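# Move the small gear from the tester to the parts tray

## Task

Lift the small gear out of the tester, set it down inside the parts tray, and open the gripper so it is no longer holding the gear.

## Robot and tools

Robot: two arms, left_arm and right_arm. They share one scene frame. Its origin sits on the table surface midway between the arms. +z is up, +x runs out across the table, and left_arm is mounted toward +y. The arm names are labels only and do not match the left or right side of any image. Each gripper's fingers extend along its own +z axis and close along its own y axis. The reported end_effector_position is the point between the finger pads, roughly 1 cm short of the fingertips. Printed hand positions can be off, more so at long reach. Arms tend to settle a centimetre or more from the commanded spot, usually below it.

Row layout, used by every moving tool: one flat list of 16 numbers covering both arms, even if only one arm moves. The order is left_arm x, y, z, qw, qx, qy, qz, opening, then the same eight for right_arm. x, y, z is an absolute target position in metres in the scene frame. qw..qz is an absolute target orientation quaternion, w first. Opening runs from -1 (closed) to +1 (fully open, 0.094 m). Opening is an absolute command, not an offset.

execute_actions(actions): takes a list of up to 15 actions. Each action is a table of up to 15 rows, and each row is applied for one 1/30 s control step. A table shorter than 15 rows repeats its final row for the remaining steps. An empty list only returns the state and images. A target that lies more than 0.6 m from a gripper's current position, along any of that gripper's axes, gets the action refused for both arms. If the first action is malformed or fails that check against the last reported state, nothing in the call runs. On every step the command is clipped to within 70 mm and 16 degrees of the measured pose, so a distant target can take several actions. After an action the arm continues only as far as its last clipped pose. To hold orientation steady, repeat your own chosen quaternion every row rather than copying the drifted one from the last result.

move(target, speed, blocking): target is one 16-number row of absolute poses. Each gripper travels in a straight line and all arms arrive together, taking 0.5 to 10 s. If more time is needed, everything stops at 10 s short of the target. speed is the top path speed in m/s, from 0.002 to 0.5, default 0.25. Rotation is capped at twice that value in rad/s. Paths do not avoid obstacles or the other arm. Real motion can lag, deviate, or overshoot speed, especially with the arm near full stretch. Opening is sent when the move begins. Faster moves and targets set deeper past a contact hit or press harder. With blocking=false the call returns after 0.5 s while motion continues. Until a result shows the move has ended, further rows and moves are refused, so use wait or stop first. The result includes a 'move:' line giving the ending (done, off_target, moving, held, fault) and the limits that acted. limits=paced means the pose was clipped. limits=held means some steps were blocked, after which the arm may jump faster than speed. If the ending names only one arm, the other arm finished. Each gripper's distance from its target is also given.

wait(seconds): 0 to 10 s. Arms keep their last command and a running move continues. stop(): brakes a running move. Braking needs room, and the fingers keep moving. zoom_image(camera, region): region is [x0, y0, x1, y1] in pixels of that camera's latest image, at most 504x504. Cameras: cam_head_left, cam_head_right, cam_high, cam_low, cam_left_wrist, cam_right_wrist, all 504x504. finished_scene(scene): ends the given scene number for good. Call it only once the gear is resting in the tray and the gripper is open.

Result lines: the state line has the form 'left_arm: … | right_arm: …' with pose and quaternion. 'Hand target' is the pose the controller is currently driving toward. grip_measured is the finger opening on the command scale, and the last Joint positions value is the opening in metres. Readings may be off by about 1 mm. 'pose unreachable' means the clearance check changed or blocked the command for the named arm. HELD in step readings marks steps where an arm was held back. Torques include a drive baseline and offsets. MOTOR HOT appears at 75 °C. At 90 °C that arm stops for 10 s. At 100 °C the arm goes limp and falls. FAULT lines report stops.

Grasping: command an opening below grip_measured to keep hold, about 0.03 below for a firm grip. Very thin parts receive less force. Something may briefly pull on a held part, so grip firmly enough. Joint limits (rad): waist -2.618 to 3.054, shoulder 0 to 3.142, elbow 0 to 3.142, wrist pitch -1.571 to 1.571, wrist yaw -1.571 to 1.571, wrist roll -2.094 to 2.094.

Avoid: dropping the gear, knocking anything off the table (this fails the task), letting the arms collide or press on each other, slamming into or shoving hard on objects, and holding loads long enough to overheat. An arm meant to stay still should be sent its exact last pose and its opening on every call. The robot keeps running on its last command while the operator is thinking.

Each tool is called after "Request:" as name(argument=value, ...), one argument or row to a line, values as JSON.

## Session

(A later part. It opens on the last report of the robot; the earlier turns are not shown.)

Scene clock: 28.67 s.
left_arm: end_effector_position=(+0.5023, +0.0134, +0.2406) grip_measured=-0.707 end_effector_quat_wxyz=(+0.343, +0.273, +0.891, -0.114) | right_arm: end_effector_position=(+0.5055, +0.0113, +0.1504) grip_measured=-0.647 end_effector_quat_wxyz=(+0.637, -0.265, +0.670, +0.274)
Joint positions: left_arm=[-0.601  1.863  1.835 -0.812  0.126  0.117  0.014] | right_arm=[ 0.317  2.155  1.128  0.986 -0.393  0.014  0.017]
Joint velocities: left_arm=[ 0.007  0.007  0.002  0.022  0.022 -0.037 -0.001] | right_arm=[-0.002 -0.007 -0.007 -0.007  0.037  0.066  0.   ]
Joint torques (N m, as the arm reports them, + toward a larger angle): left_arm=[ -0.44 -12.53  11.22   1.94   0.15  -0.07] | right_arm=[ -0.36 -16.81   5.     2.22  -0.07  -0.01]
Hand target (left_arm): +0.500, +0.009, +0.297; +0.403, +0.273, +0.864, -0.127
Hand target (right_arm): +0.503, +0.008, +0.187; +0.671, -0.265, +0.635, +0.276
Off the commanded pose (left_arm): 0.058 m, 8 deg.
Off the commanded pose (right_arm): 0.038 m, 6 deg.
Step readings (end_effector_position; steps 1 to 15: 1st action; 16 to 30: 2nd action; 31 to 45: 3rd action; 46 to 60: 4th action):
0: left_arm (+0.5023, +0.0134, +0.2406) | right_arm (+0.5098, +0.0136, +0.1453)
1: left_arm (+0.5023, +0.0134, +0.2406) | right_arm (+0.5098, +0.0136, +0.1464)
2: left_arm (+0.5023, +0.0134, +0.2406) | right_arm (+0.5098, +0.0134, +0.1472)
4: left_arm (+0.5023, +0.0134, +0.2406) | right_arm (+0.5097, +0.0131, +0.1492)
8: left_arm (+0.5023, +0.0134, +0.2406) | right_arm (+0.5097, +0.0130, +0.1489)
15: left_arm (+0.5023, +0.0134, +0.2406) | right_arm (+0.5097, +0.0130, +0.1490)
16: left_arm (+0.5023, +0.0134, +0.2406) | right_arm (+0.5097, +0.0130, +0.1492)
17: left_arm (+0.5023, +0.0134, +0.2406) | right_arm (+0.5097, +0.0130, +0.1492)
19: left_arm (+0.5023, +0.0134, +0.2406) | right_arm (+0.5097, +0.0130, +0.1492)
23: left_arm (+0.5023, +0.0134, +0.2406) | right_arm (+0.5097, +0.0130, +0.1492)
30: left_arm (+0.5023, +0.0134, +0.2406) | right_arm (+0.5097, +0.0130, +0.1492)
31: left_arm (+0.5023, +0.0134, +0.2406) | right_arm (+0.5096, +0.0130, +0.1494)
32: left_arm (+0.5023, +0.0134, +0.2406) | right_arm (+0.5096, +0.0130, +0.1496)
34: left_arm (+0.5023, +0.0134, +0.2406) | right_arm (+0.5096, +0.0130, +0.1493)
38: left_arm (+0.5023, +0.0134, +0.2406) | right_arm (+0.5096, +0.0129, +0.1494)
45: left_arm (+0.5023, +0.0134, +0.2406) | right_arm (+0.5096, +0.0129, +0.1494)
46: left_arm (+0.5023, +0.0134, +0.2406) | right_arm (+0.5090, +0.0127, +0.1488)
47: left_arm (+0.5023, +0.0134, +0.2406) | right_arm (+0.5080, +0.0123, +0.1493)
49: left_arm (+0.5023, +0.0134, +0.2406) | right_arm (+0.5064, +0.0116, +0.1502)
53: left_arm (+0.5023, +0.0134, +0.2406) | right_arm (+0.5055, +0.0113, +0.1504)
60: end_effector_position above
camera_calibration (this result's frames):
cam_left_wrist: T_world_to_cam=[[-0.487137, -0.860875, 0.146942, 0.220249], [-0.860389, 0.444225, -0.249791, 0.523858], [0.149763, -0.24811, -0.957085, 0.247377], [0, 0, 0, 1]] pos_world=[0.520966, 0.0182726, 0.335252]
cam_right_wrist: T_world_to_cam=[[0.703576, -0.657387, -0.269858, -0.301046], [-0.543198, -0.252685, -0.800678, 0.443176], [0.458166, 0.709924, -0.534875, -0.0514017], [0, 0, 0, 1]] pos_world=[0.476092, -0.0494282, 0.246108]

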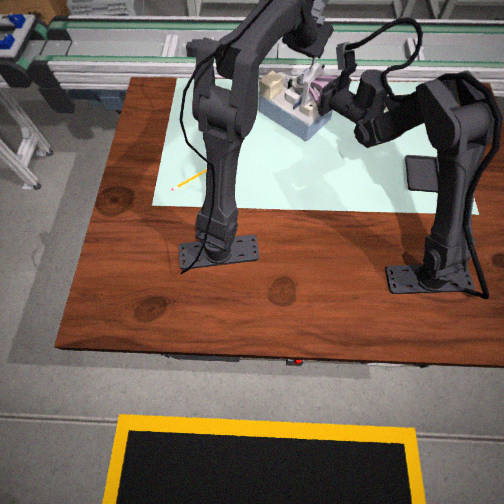

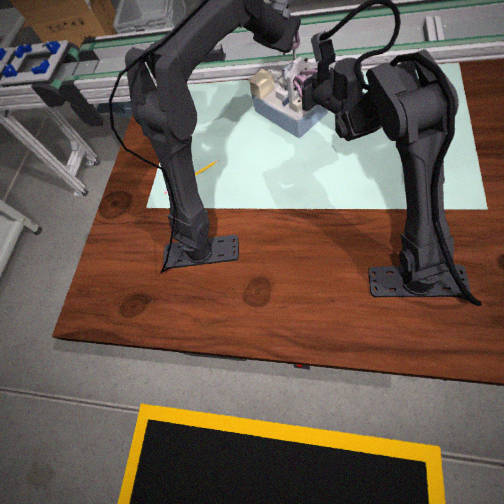

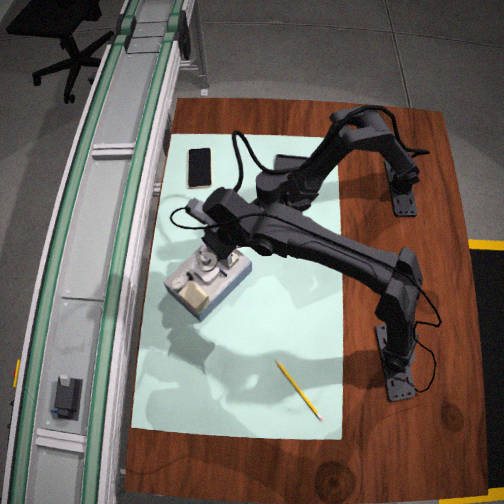

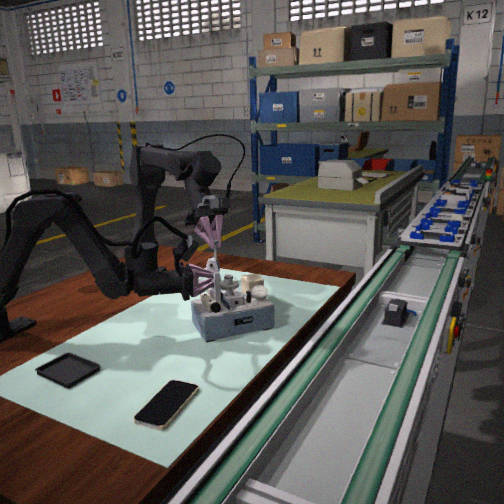

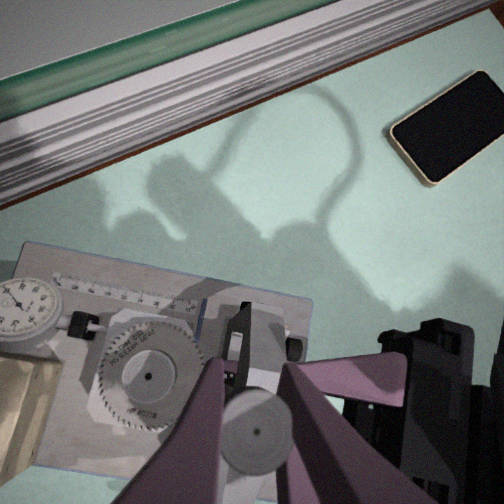

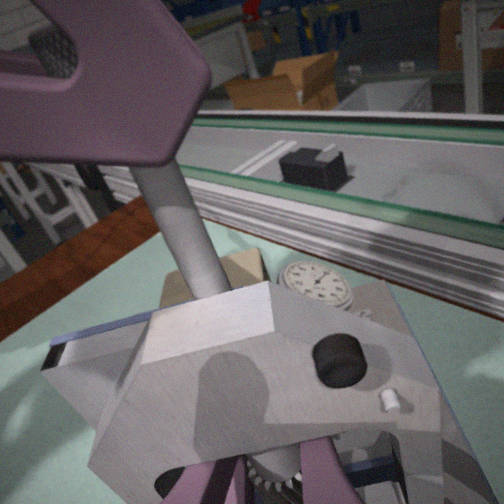

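Fingers touch the window top; it's free. Retract.

Request:
execute_actions(
  actions=[
    [[0.503,0.008,0.298,0.403,0.273,0.864,-0.127,-0.75,0.497,-0.001,0.184,0.672,-0.265,0.634,0.277,-0.7]],
    [[0.503,0.008,0.298,0.403,0.273,0.864,-0.127,-0.75,0.491,-0.008,0.183,0.672,-0.265,0.634,0.277,-0.7]],
    [[0.503,0.008,0.298,0.403,0.273,0.864,-0.127,-0.75,0.484,-0.015,0.182,0.672,-0.265,0.634,0.277,-0.7]],
    [[0.503,0.008,0.285,0.403,0.273,0.864,-0.127,-0.75,0.470,-0.029,0.183,0.672,-0.265,0.634,0.277,-0.7]],
    [[0.503,0.008,0.27,0.39,0.273,0.87,-0.124,-0.75,0.45,-0.049,0.184,0.672,-0.265,0.634,0.277,-0.7]],
    [[0.503,0.008,0.255,0.38,0.273,0.875,-0.12,-0.75,0.43,-0.069,0.188,0.672,-0.265,0.634,0.277,-0.7]],
    [[0.503,0.008,0.24,0.37,0.273,0.88,-0.118,-0.75,0.41,-0.089,0.19,0.672,-0.265,0.634,0.277,-0.7]],
    [[0.503,0.008,0.236,0.37,0.273,0.88,-0.118,0,0.39,-0.109,0.19,0.672,-0.265,0.634,0.277,-0.7]],
  ],
)

Request:
move(
  target=[0.42,0.09,0.31,0.38,0.273,0.875,-0.12,0,0.325,-0.318,0.09,0,0,1,0,-0.7],
  speed=0.25,
)

Scene clock: 38.27 s.
left_arm: end_effector_position=(+0.5048, +0.0123, +0.2170) grip_measured=-0.003 end_effector_quat_wxyz=(+0.346, +0.273, +0.890, -0.114) | right_arm: end_effector_position=(+0.3942, -0.1070, +0.1731) grip_measured=-0.647 end_effector_quat_wxyz=(+0.653, -0.259, +0.655, +0.279)
Joint positions: left_arm=[-0.601  1.853  1.723 -0.704  0.126  0.117  0.047] | right_arm=[ 0.071  1.729  0.516  1.224 -0.636  0.034  0.017]
Joint velocities: left_arm=[-0.012  0.002 -0.007  0.037  0.037  0.037 -0.   ] | right_arm=[-0.027  0.002  0.007  0.022 -0.037 -0.022 -0.001]
Joint torques (N m, as the arm reports them, + toward a larger angle): left_arm=[ -0.84 -10.8    5.83   2.04  -0.01  -0.12] | right_arm=[ -0.38 -10.42   3.9    1.98  -0.02  -0.02]
Hand target (left_arm): +0.503, +0.008, +0.236; +0.370, +0.273, +0.880, -0.118
Hand target (right_arm): +0.390, -0.108, +0.190; +0.672, -0.264, +0.634, +0.277
Off the commanded pose (left_arm): 0.020 m, 3 deg.
Off the commanded pose (right_arm): 0.017 m, 3 deg.
Step readings (end_effector_position; steps 1 to 15: 1st action; 16 to 30: 2nd action; 31 to 45: 3rd action; 46 to 60: 4th action; 61 to 75: 5th action; 76 to 90: 6th action; 91 to 105: 7th action; 106 to 120: 8th action):
0: left_arm (+0.5023, +0.0134, +0.2406) | right_arm (+0.5055, +0.0113, +0.1504)
1: left_arm (+0.5023, +0.0134, +0.2406) | right_arm (+0.5047, +0.0104, +0.1502)
2: left_arm (+0.5023, +0.0134, +0.2406) | right_arm (+0.5026, +0.0091, +0.1503)
4: left_arm (+0.5023, +0.0134, +0.2406) | right_arm (+0.5001, +0.0062, +0.1507)
8: left_arm (+0.5023, +0.0134, +0.2406) | right_arm (+0.5000, +0.0032, +0.1545)
15: left_arm (+0.5023, +0.0134, +0.2406) | right_arm (+0.5000, +0.0031, +0.1552)
16: left_arm (+0.5023, +0.0134, +0.2406) | right_arm (+0.4991, +0.0024, +0.1548)
17: left_arm (+0.5023, +0.0134, +0.2406) | right_arm (+0.4970, +0.0014, +0.1543)
19: left_arm (+0.5023, +0.0134, +0.2406) | right_arm (+0.4944, -0.0012, +0.1538)
23: left_arm (+0.5023, +0.0134, +0.2406) | right_arm (+0.4939, -0.0036, +0.1551)
30: left_arm (+0.5023, +0.0134, +0.2406) | right_arm (+0.4936, -0.0033, +0.1576)
31: left_arm (+0.5023, +0.0134, +0.2406) | right_arm (+0.4926, -0.0040, +0.1574)
32: left_arm (+0.5023, +0.0134, +0.2406) | right_arm (+0.4904, -0.0053, +0.1569)
34: left_arm (+0.5023, +0.0134, +0.2406) | right_arm (+0.4874, -0.0081, +0.1556)
38: left_arm (+0.5023, +0.0134, +0.2406) | right_arm (+0.4869, -0.0108, +0.1554)
45: left_arm (+0.5023, +0.0134, +0.2406) | right_arm (+0.4867, -0.0106, +0.1571)
46: left_arm (+0.5024, +0.0133, +0.2394) | right_arm (+0.4848, -0.0119, +0.1569)
47: left_arm (+0.5025, +0.0133, +0.2382) | right_arm (+0.4807, -0.0147, +0.1559)
49: left_arm (+0.5024, +0.0133, +0.2349) | right_arm (+0.4748, -0.0205, +0.1548)
53: left_arm (+0.5025, +0.0133, +0.2331) | right_arm (+0.4738, -0.0259, +0.1575)
60: left_arm (+0.5025, +0.0133, +0.2331) | right_arm (+0.4733, -0.0256, +0.1601)
61: left_arm (+0.5025, +0.0132, +0.2323) | right_arm (+0.4709, -0.0275, +0.1595)
62: left_arm (+0.5025, +0.0133, +0.2312) | right_arm (+0.4649, -0.0311, +0.1581)
64: left_arm (+0.5025, +0.0133, +0.2287) | right_arm (+0.4566, -0.0396, +0.1561)
68: left_arm (+0.5026, +0.0132, +0.2279) | right_arm (+0.4546, -0.0472, +0.1591)
75: left_arm (+0.5026, +0.0132, +0.2279) | right_arm (+0.4537, -0.0465, +0.1624)
76: left_arm (+0.5026, +0.0132, +0.2265) | right_arm (+0.4513, -0.0482, +0.1621)
77: left_arm (+0.5026, +0.0132, +0.2253) | right_arm (+0.4455, -0.0518, +0.1610)
79: left_arm (+0.5025, +0.0132, +0.2219) | right_arm (+0.4374, -0.0604, +0.1610)
83: left_arm (+0.5027, +0.0132, +0.2207) | right_arm (+0.4352, -0.0675, +0.1672)
90: left_arm (+0.5027, +0.0132, +0.2207) | right_arm (+0.4340, -0.0665, +0.1697)
91: left_arm (+0.5027, +0.0132, +0.2191) | right_arm (+0.4315, -0.0682, +0.1690)
92: left_arm (+0.5026, +0.0132, +0.2179) | right_arm (+0.4260, -0.0720, +0.1677)
94: left_arm (+0.5027, +0.0131, +0.2177) | right_arm (+0.4180, -0.0814, +0.1664)
98: left_arm (+0.5028, +0.0130, +0.2176) | right_arm (+0.4155, -0.0881, +0.1699)
105: left_arm (+0.5028, +0.0130, +0.2175) | right_arm (+0.4141, -0.0868, +0.1719)
106: left_arm (+0.5029, +0.0130, +0.2174) | right_arm (+0.4117, -0.0886, +0.1714)
107: left_arm (+0.5031, +0.0130, +0.2171) | right_arm (+0.4065, -0.0927, +0.1703)
109: left_arm (+0.5033, +0.0130, +0.2166) | right_arm (+0.3988, -0.1025, +0.1686)
113: left_arm (+0.5038, +0.0127, +0.2160) | right_arm (+0.3957, -0.1085, +0.1713)
120: end_effector_position above
camera_calibration (this result's frames):
cam_left_wrist: T_world_to_cam=[[-0.487748, -0.860665, 0.14614, 0.224498], [-0.859069, 0.44343, -0.255676, 0.52123], [0.155249, -0.25025, -0.955653, 0.221089], [0, 0, 0, 1]] pos_world=[0.522947, 0.0174163, 0.311742]
cam_right_wrist: T_world_to_cam=[[0.711, -0.650982, -0.265897, -0.29731], [-0.515556, -0.22543, -0.82667, 0.367564], [0.478206, 0.724848, -0.495898, 0.0826268], [0, 0, 0, 1]] pos_world=[0.361374, -0.170575, 0.265774]

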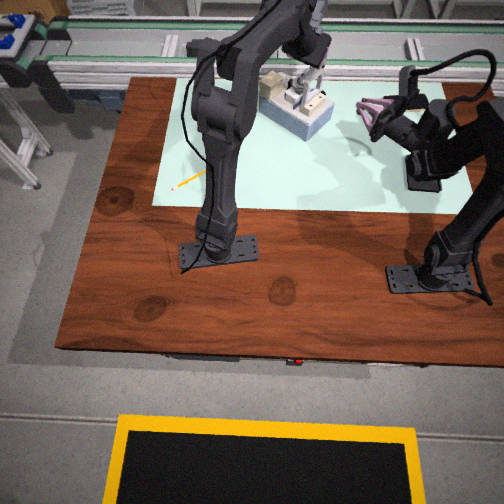

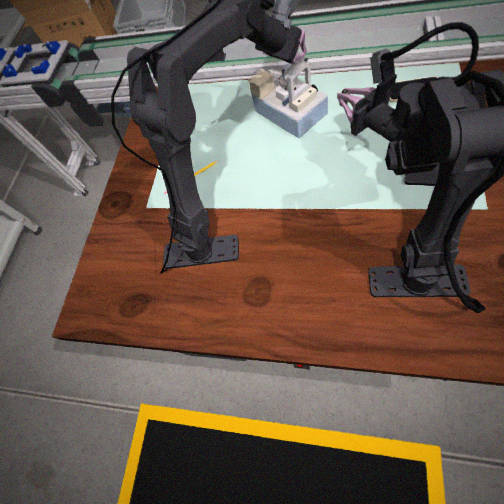

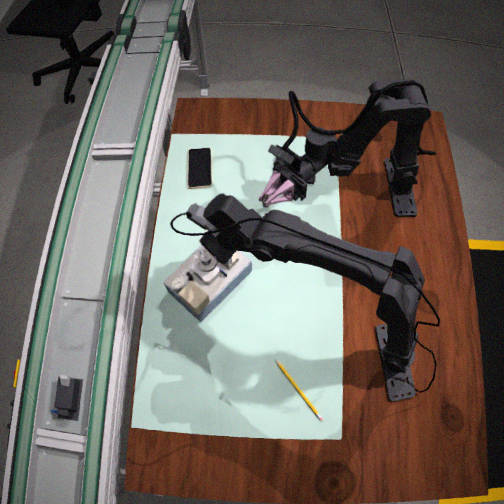

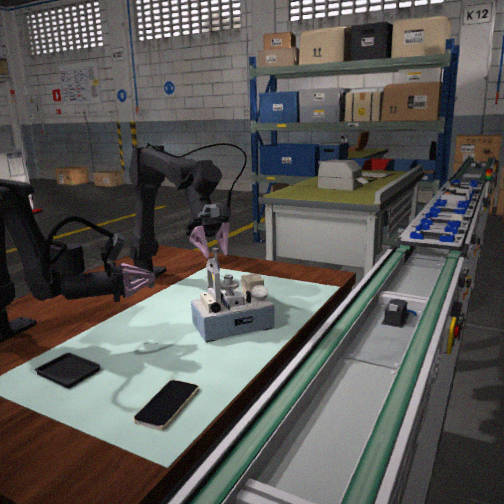

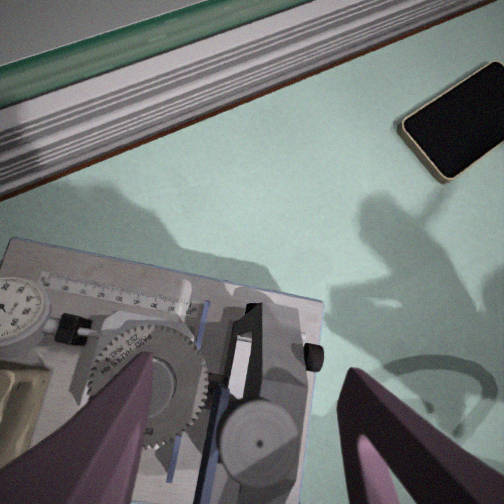

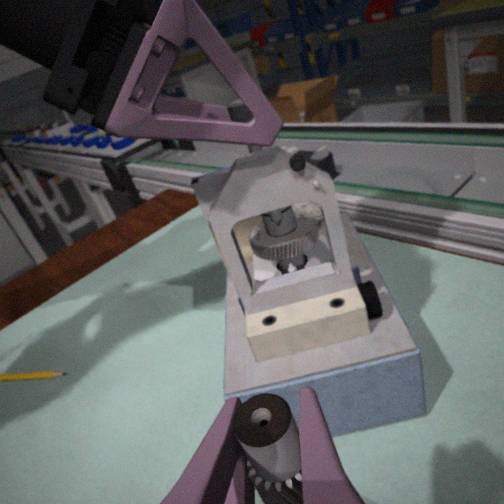

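Scene clock: 42.27 s.
left_arm: end_effector_position=(+0.4238, +0.0865, +0.2955) grip_measured=-0.003 end_effector_quat_wxyz=(+0.363, +0.272, +0.883, -0.119) | right_arm: end_effector_position=(+0.3122, -0.3117, +0.0834) grip_measured=-0.647 end_effector_quat_wxyz=(-0.018, -0.019, +1.000, +0.011)
Joint positions: left_arm=[-0.478  1.497  1.624 -0.938  0.217  0.205  0.047] | right_arm=[-0.208  1.799  1.382 -1.194 -0.015 -0.173  0.017]
Joint velocities: left_arm=[-0.022  0.007 -0.012  0.022  0.007 -0.007  0.   ] | right_arm=[ 0.017 -0.012 -0.017 -0.022 -0.037 -0.022 -0.001]
Joint torques (N m, as the arm reports them, + toward a larger angle): left_arm=[ 1.28 -7.12  6.25  1.78  0.22  0.06] | right_arm=[ -0.58 -10.31   7.64   0.17   0.1    0.03]
Hand target (left_arm): +0.421, +0.090, +0.309; +0.380, +0.273, +0.876, -0.120
Hand target (right_arm): +0.318, -0.317, +0.093; -0.006, -0.012, +1.000, +0.005
Off the commanded pose (left_arm): 0.015 m, 2 deg.
Off the commanded pose (right_arm): 0.016 m, 3 deg.
move: off_target (left_arm, right_arm)
camera_calibration (this result's frames):
cam_left_wrist: T_world_to_cam=[[-0.494565, -0.856478, 0.147822, 0.239439], [-0.84902, 0.439692, -0.292977, 0.445957], [0.185932, -0.2704, -0.944623, 0.312752], [0, 0, 0, 1]] pos_world=[0.438894, 0.0935583, 0.390694]
cam_right_wrist: T_world_to_cam=[[-0.204649, -0.977151, -0.0573959, -0.229336], [-0.813115, 0.137064, 0.565737, 0.294751], [-0.544943, 0.162447, -0.822586, 0.397073], [0, 0, 0, 1]] pos_world=[0.409115, -0.328999, 0.146712]

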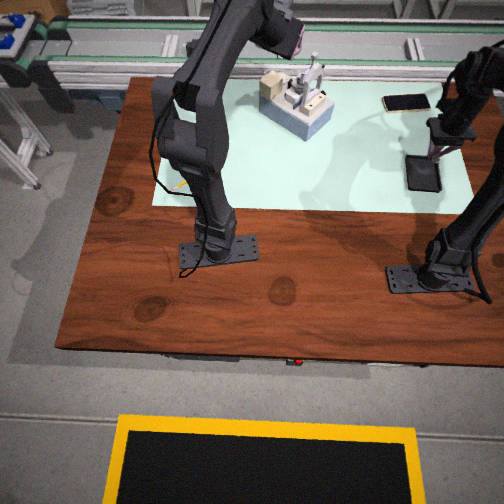

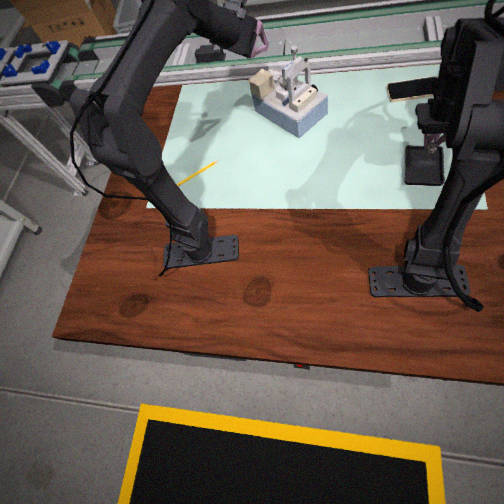

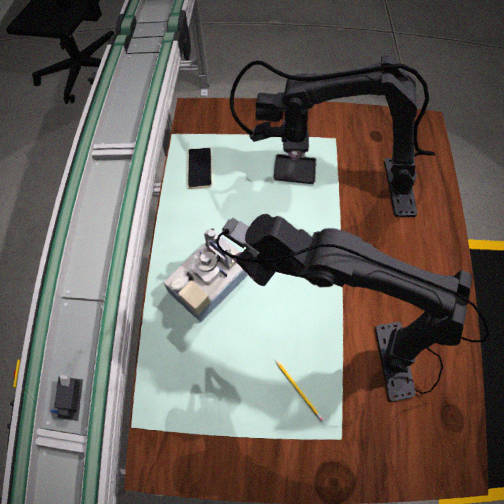

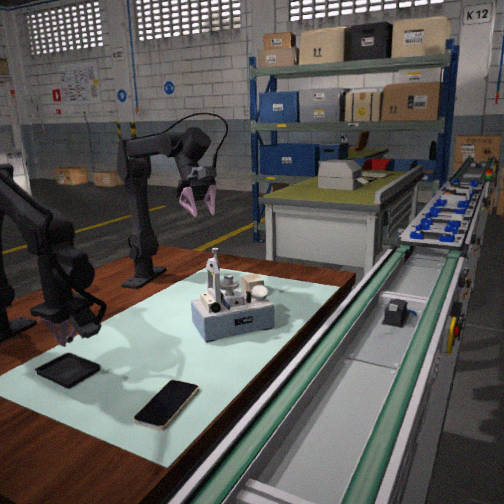

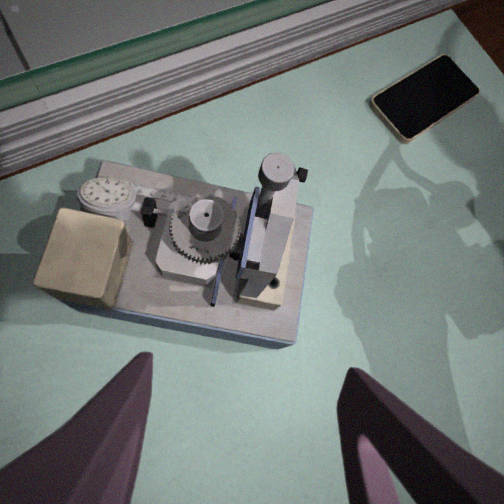

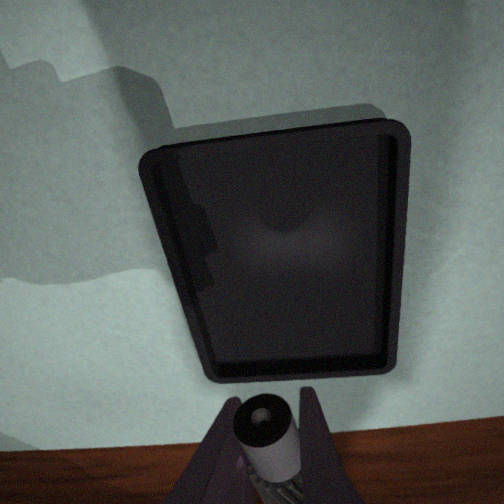

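Request:
move(
  target=[0.42,0.09,0.31,0.38,0.273,0.875,-0.12,0,0.321,-0.32,0.015,0,0,1,0,-0.7],
  speed=0.05,
)

Request:
execute_actions(
  actions=[
    [[0.42,0.09,0.31,0.38,0.273,0.875,-0.12,0,0.321,-0.32,0.015,0,0,1,0,-0.3]],
  ],
)

Request:
move(
  target=[0.42,0.09,0.31,0.38,0.273,0.875,-0.12,0,0.321,-0.32,0.10,0,0,1,0,-0.3],
  speed=0.15,
)

Scene clock: 47.07 s.
left_arm: end_effector_position=(+0.4234, +0.0866, +0.2952) grip_measured=-0.003 end_effector_quat_wxyz=(+0.362, +0.272, +0.883, -0.119) | right_arm: end_effector_position=(+0.3162, -0.3148, +0.0167) grip_measured=-0.647 end_effector_quat_wxyz=(-0.013, -0.008, +1.000, +0.006)
Joint positions: left_arm=[-0.478  1.497  1.624 -0.94   0.217  0.206  0.047] | right_arm=[-0.211  1.879  1.208 -0.928 -0.008 -0.153  0.017]
Joint velocities: left_arm=[-0.007 -0.002  0.002 -0.066  0.037  0.051 -0.   ] | right_arm=[ 0.012 -0.002  0.007  0.022 -0.007 -0.051 -0.   ]
Joint torques (N m, as the arm reports them, + toward a larger angle): left_arm=[ 0.58 -7.52  6.49  1.77  0.2   0.05] | right_arm=[ -0.68 -10.54   4.28   0.61   0.04   0.08]
Hand target (left_arm): +0.420, +0.090, +0.310; +0.380, +0.273, +0.876, -0.120
Hand target (right_arm): +0.321, -0.320, +0.015; -0.000, +0.000, +1.000, -0.000
Off the commanded pose (left_arm): 0.016 m, 2 deg.
Off the commanded pose (right_arm): 0.007 m, 2 deg.
move: off_target (left_arm)
camera_calibration (this result's frames):
cam_left_wrist: T_world_to_cam=[[-0.494708, -0.85631, 0.148314, 0.239242], [-0.849402, 0.440333, -0.290901, 0.44496], [0.183794, -0.26989, -0.945187, 0.313521], [0, 0, 0, 1]] pos_world=[0.438682, 0.0935508, 0.390292]
cam_right_wrist: T_world_to_cam=[[-0.226128, -0.972807, -0.0501309, -0.227271], [-0.81577, 0.160998, 0.555516, 0.344684], [-0.532339, 0.166513, -0.829993, 0.342271], [0, 0, 0, 1]] pos_world=[0.411995, -0.333577, 0.0812121]

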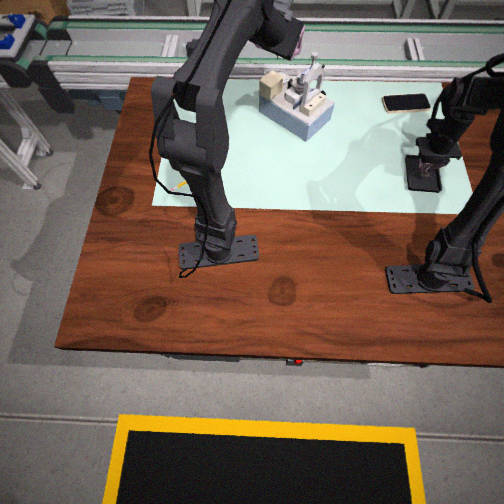

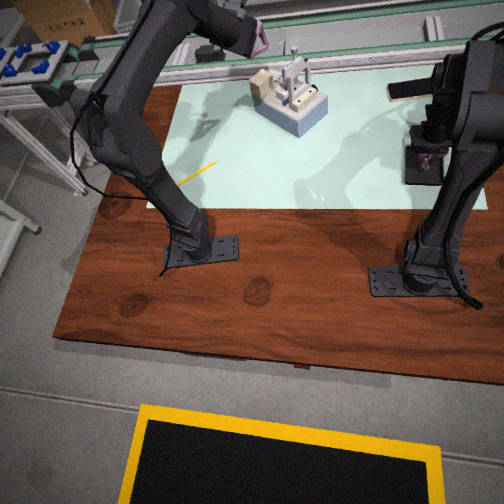

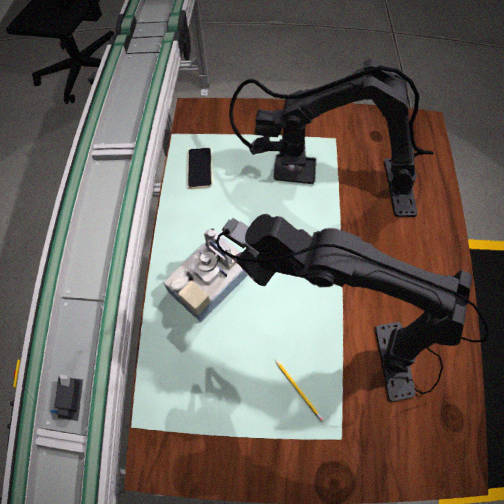

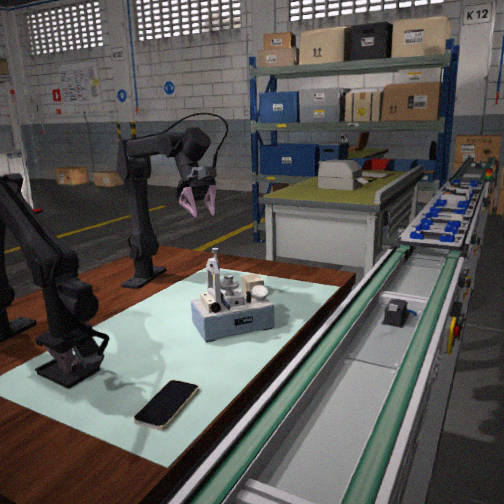

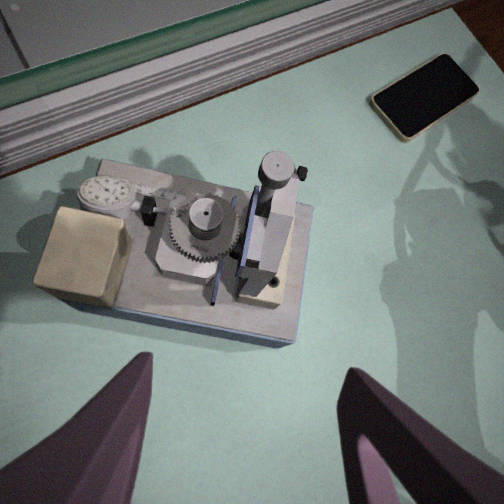

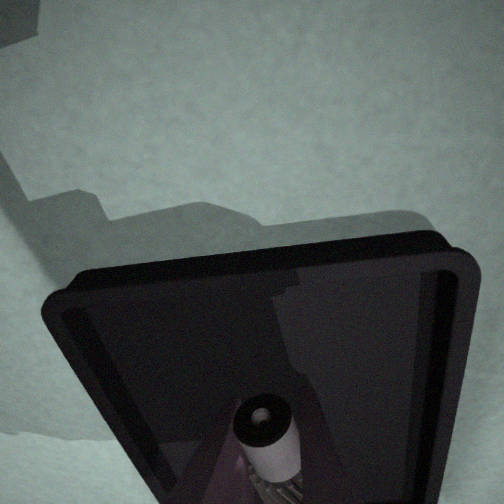

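Scene clock: 47.57 s.
left_arm: end_effector_position=(+0.4234, +0.0866, +0.2952) grip_measured=-0.003 end_effector_quat_wxyz=(+0.362, +0.272, +0.883, -0.119) | right_arm: end_effector_position=(+0.3171, -0.3147, +0.0166) grip_measured=-0.301 end_effector_quat_wxyz=(-0.011, -0.007, +1.000, +0.006)
Joint positions: left_arm=[-0.478  1.497  1.624 -0.94   0.217  0.206  0.047] | right_arm=[-0.211  1.879  1.208 -0.924 -0.008 -0.153  0.033]
Joint velocities: left_arm=[-0.007  0.007  0.002 -0.037  0.007 -0.066 -0.   ] | right_arm=[-0.002 -0.007  0.012  0.051 -0.051 -0.022  0.001]
Joint torques (N m, as the arm reports them, + toward a larger angle): left_arm=[ 0.73 -7.38  6.53  1.8   0.14 -0.03] | right_arm=[ -0.69 -10.44   4.29   0.61   0.08   0.01]
Hand target (left_arm): +0.420, +0.090, +0.310; +0.380, +0.273, +0.876, -0.120
Hand target (right_arm): +0.321, -0.320, +0.015; -0.000, +0.000, +1.000, -0.000
Off the commanded pose (left_arm): 0.016 m, 2 deg.
Off the commanded pose (right_arm): 0.007 m, 2 deg.
Step readings (end_effector_position):
0: left_arm (+0.4234, +0.0866, +0.2952) | right_arm (+0.3162, -0.3148, +0.0167)
1: left_arm (+0.4234, +0.0866, +0.2952) | right_arm (+0.3163, -0.3147, +0.0167)
2: left_arm (+0.4234, +0.0866, +0.2952) | right_arm (+0.3168, -0.3147, +0.0166)
4: left_arm (+0.4234, +0.0866, +0.2952) | right_arm (+0.3171, -0.3147, +0.0166)
8: left_arm (+0.4234, +0.0866, +0.2952) | right_arm (+0.3171, -0.3147, +0.0166)
15: end_effector_position above
camera_calibration (this result's frames):
cam_left_wrist: T_world_to_cam=[[-0.494708, -0.85631, 0.148314, 0.239242], [-0.849402, 0.440333, -0.290901, 0.44496], [0.183794, -0.26989, -0.945187, 0.313521], [0, 0, 0, 1]] pos_world=[0.438682, 0.0935508, 0.390292]
cam_right_wrist: T_world_to_cam=[[-0.226341, -0.972702, -0.0511897, -0.226942], [-0.817646, 0.161174, 0.552701, 0.346094], [-0.529363, 0.166954, -0.831806, 0.341936], [0, 0, 0, 1]] pos_world=[0.412624, -0.333615, 0.0815205]

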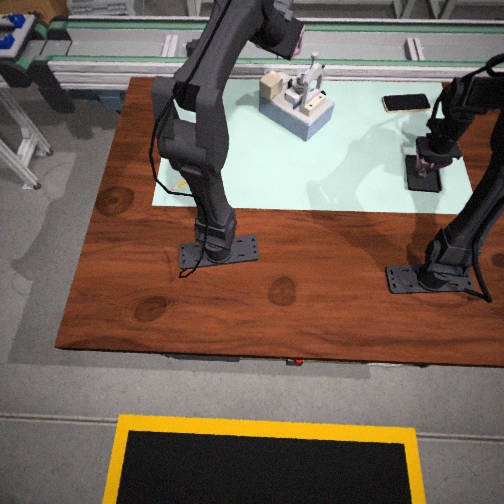

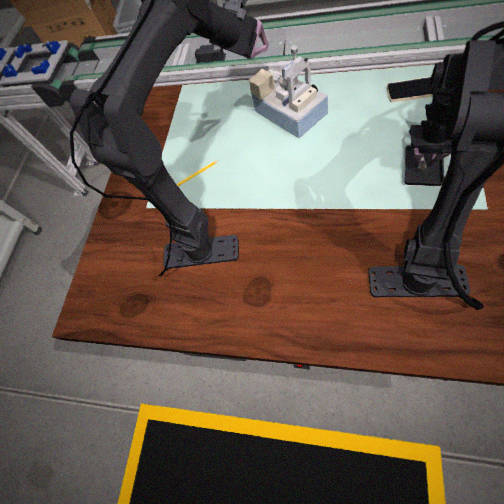

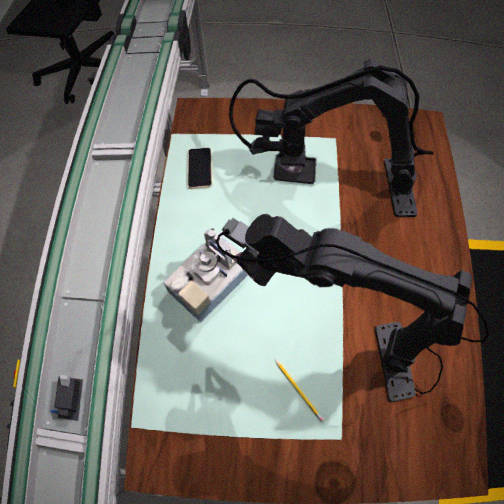

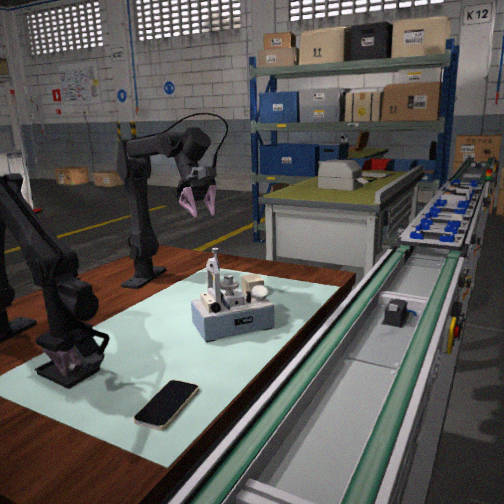

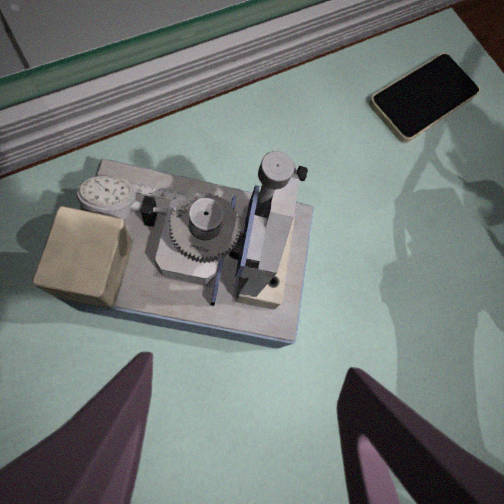

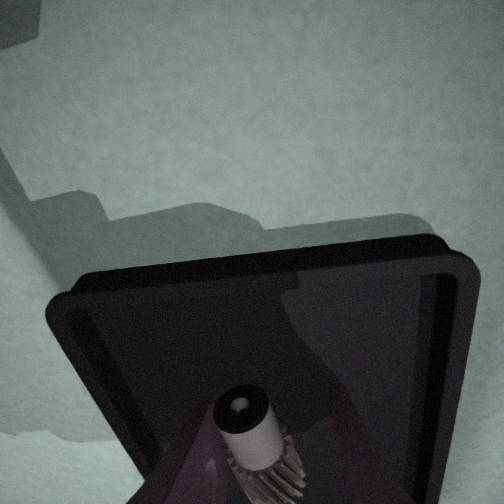

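Scene clock: 48.77 s.
left_arm: end_effector_position=(+0.4234, +0.0866, +0.2951) grip_measured=-0.003 end_effector_quat_wxyz=(+0.362, +0.272, +0.883, -0.119) | right_arm: end_effector_position=(+0.3160, -0.3147, +0.0875) grip_measured=-0.301 end_effector_quat_wxyz=(-0.016, -0.007, +1.000, +0.006)
Joint positions: left_arm=[-0.478  1.497  1.624 -0.941  0.217  0.206  0.047] | right_arm=[-0.211  1.807  1.409 -1.207 -0.008 -0.153  0.033]
Joint velocities: left_arm=[-0.012 -0.012 -0.002  0.051  0.022 -0.037 -0.   ] | right_arm=[-0.012 -0.007  0.002  0.022  0.037 -0.066  0.   ]
Joint torques (N m, as the arm reports them, + toward a larger angle): left_arm=[ 0.78 -7.22  6.56  1.81  0.16  0.1 ] | right_arm=[ -0.69 -11.49   7.29   0.23   0.08   0.02]
Hand target (left_arm): +0.420, +0.090, +0.310; +0.380, +0.273, +0.876, -0.120
Hand target (right_arm): +0.321, -0.320, +0.100; +0.000, +0.000, +1.000, -0.000
Off the commanded pose (left_arm): 0.016 m, 2 deg.
Off the commanded pose (right_arm): 0.014 m, 2 deg.
move: off_target (left_arm, right_arm)
camera_calibration (this result's frames):
cam_left_wrist: T_world_to_cam=[[-0.494654, -0.856327, 0.148396, 0.239192], [-0.849508, 0.440366, -0.290542, 0.444813], [0.18345, -0.269781, -0.945285, 0.313643], [0, 0, 0, 1]] pos_world=[0.438652, 0.0935603, 0.390223]
cam_right_wrist: T_world_to_cam=[[-0.226838, -0.972674, -0.0494969, -0.223526], [-0.811909, 0.160788, 0.561205, 0.30342], [-0.537911, 0.16749, -0.826195, 0.402686], [0, 0, 0, 1]] pos_world=[0.412255, -0.33365, 0.151352]

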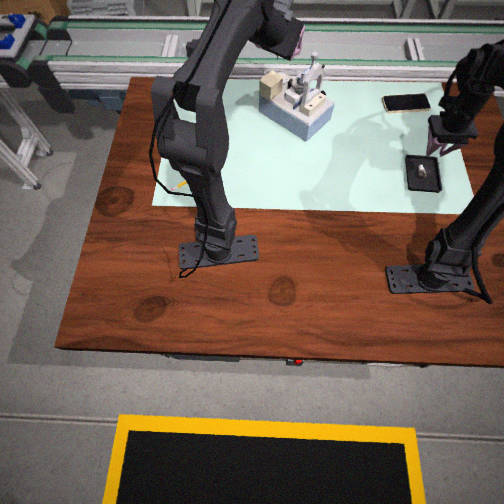

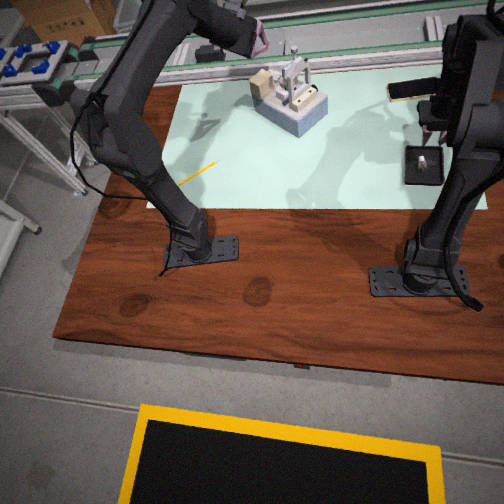

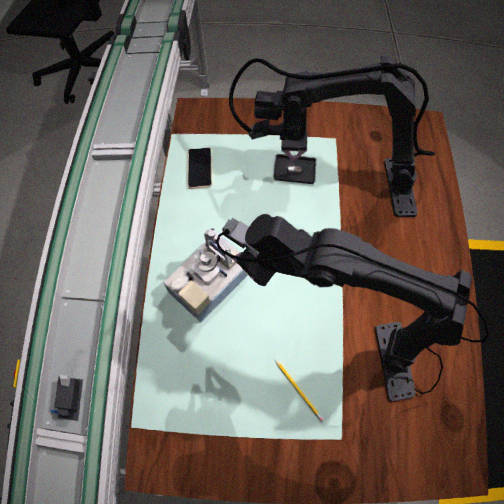

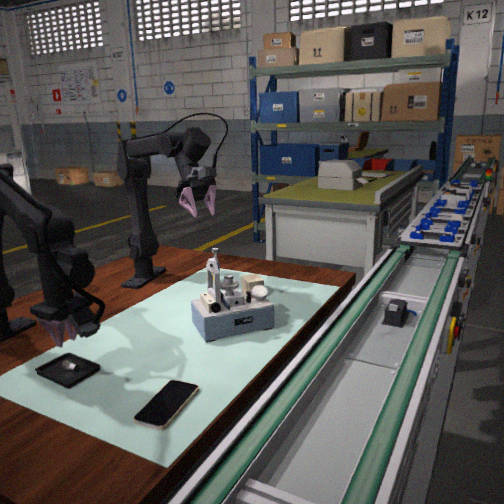

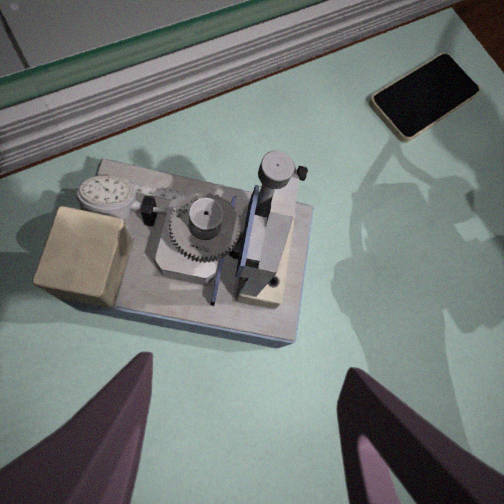

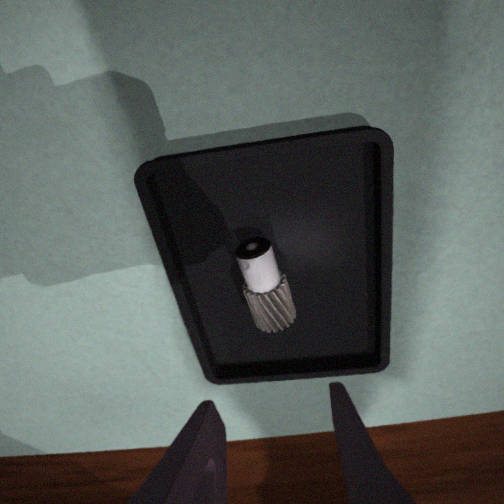

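Request:
finished_scene(
  scene=2,
)

The scene is finished: the task was done.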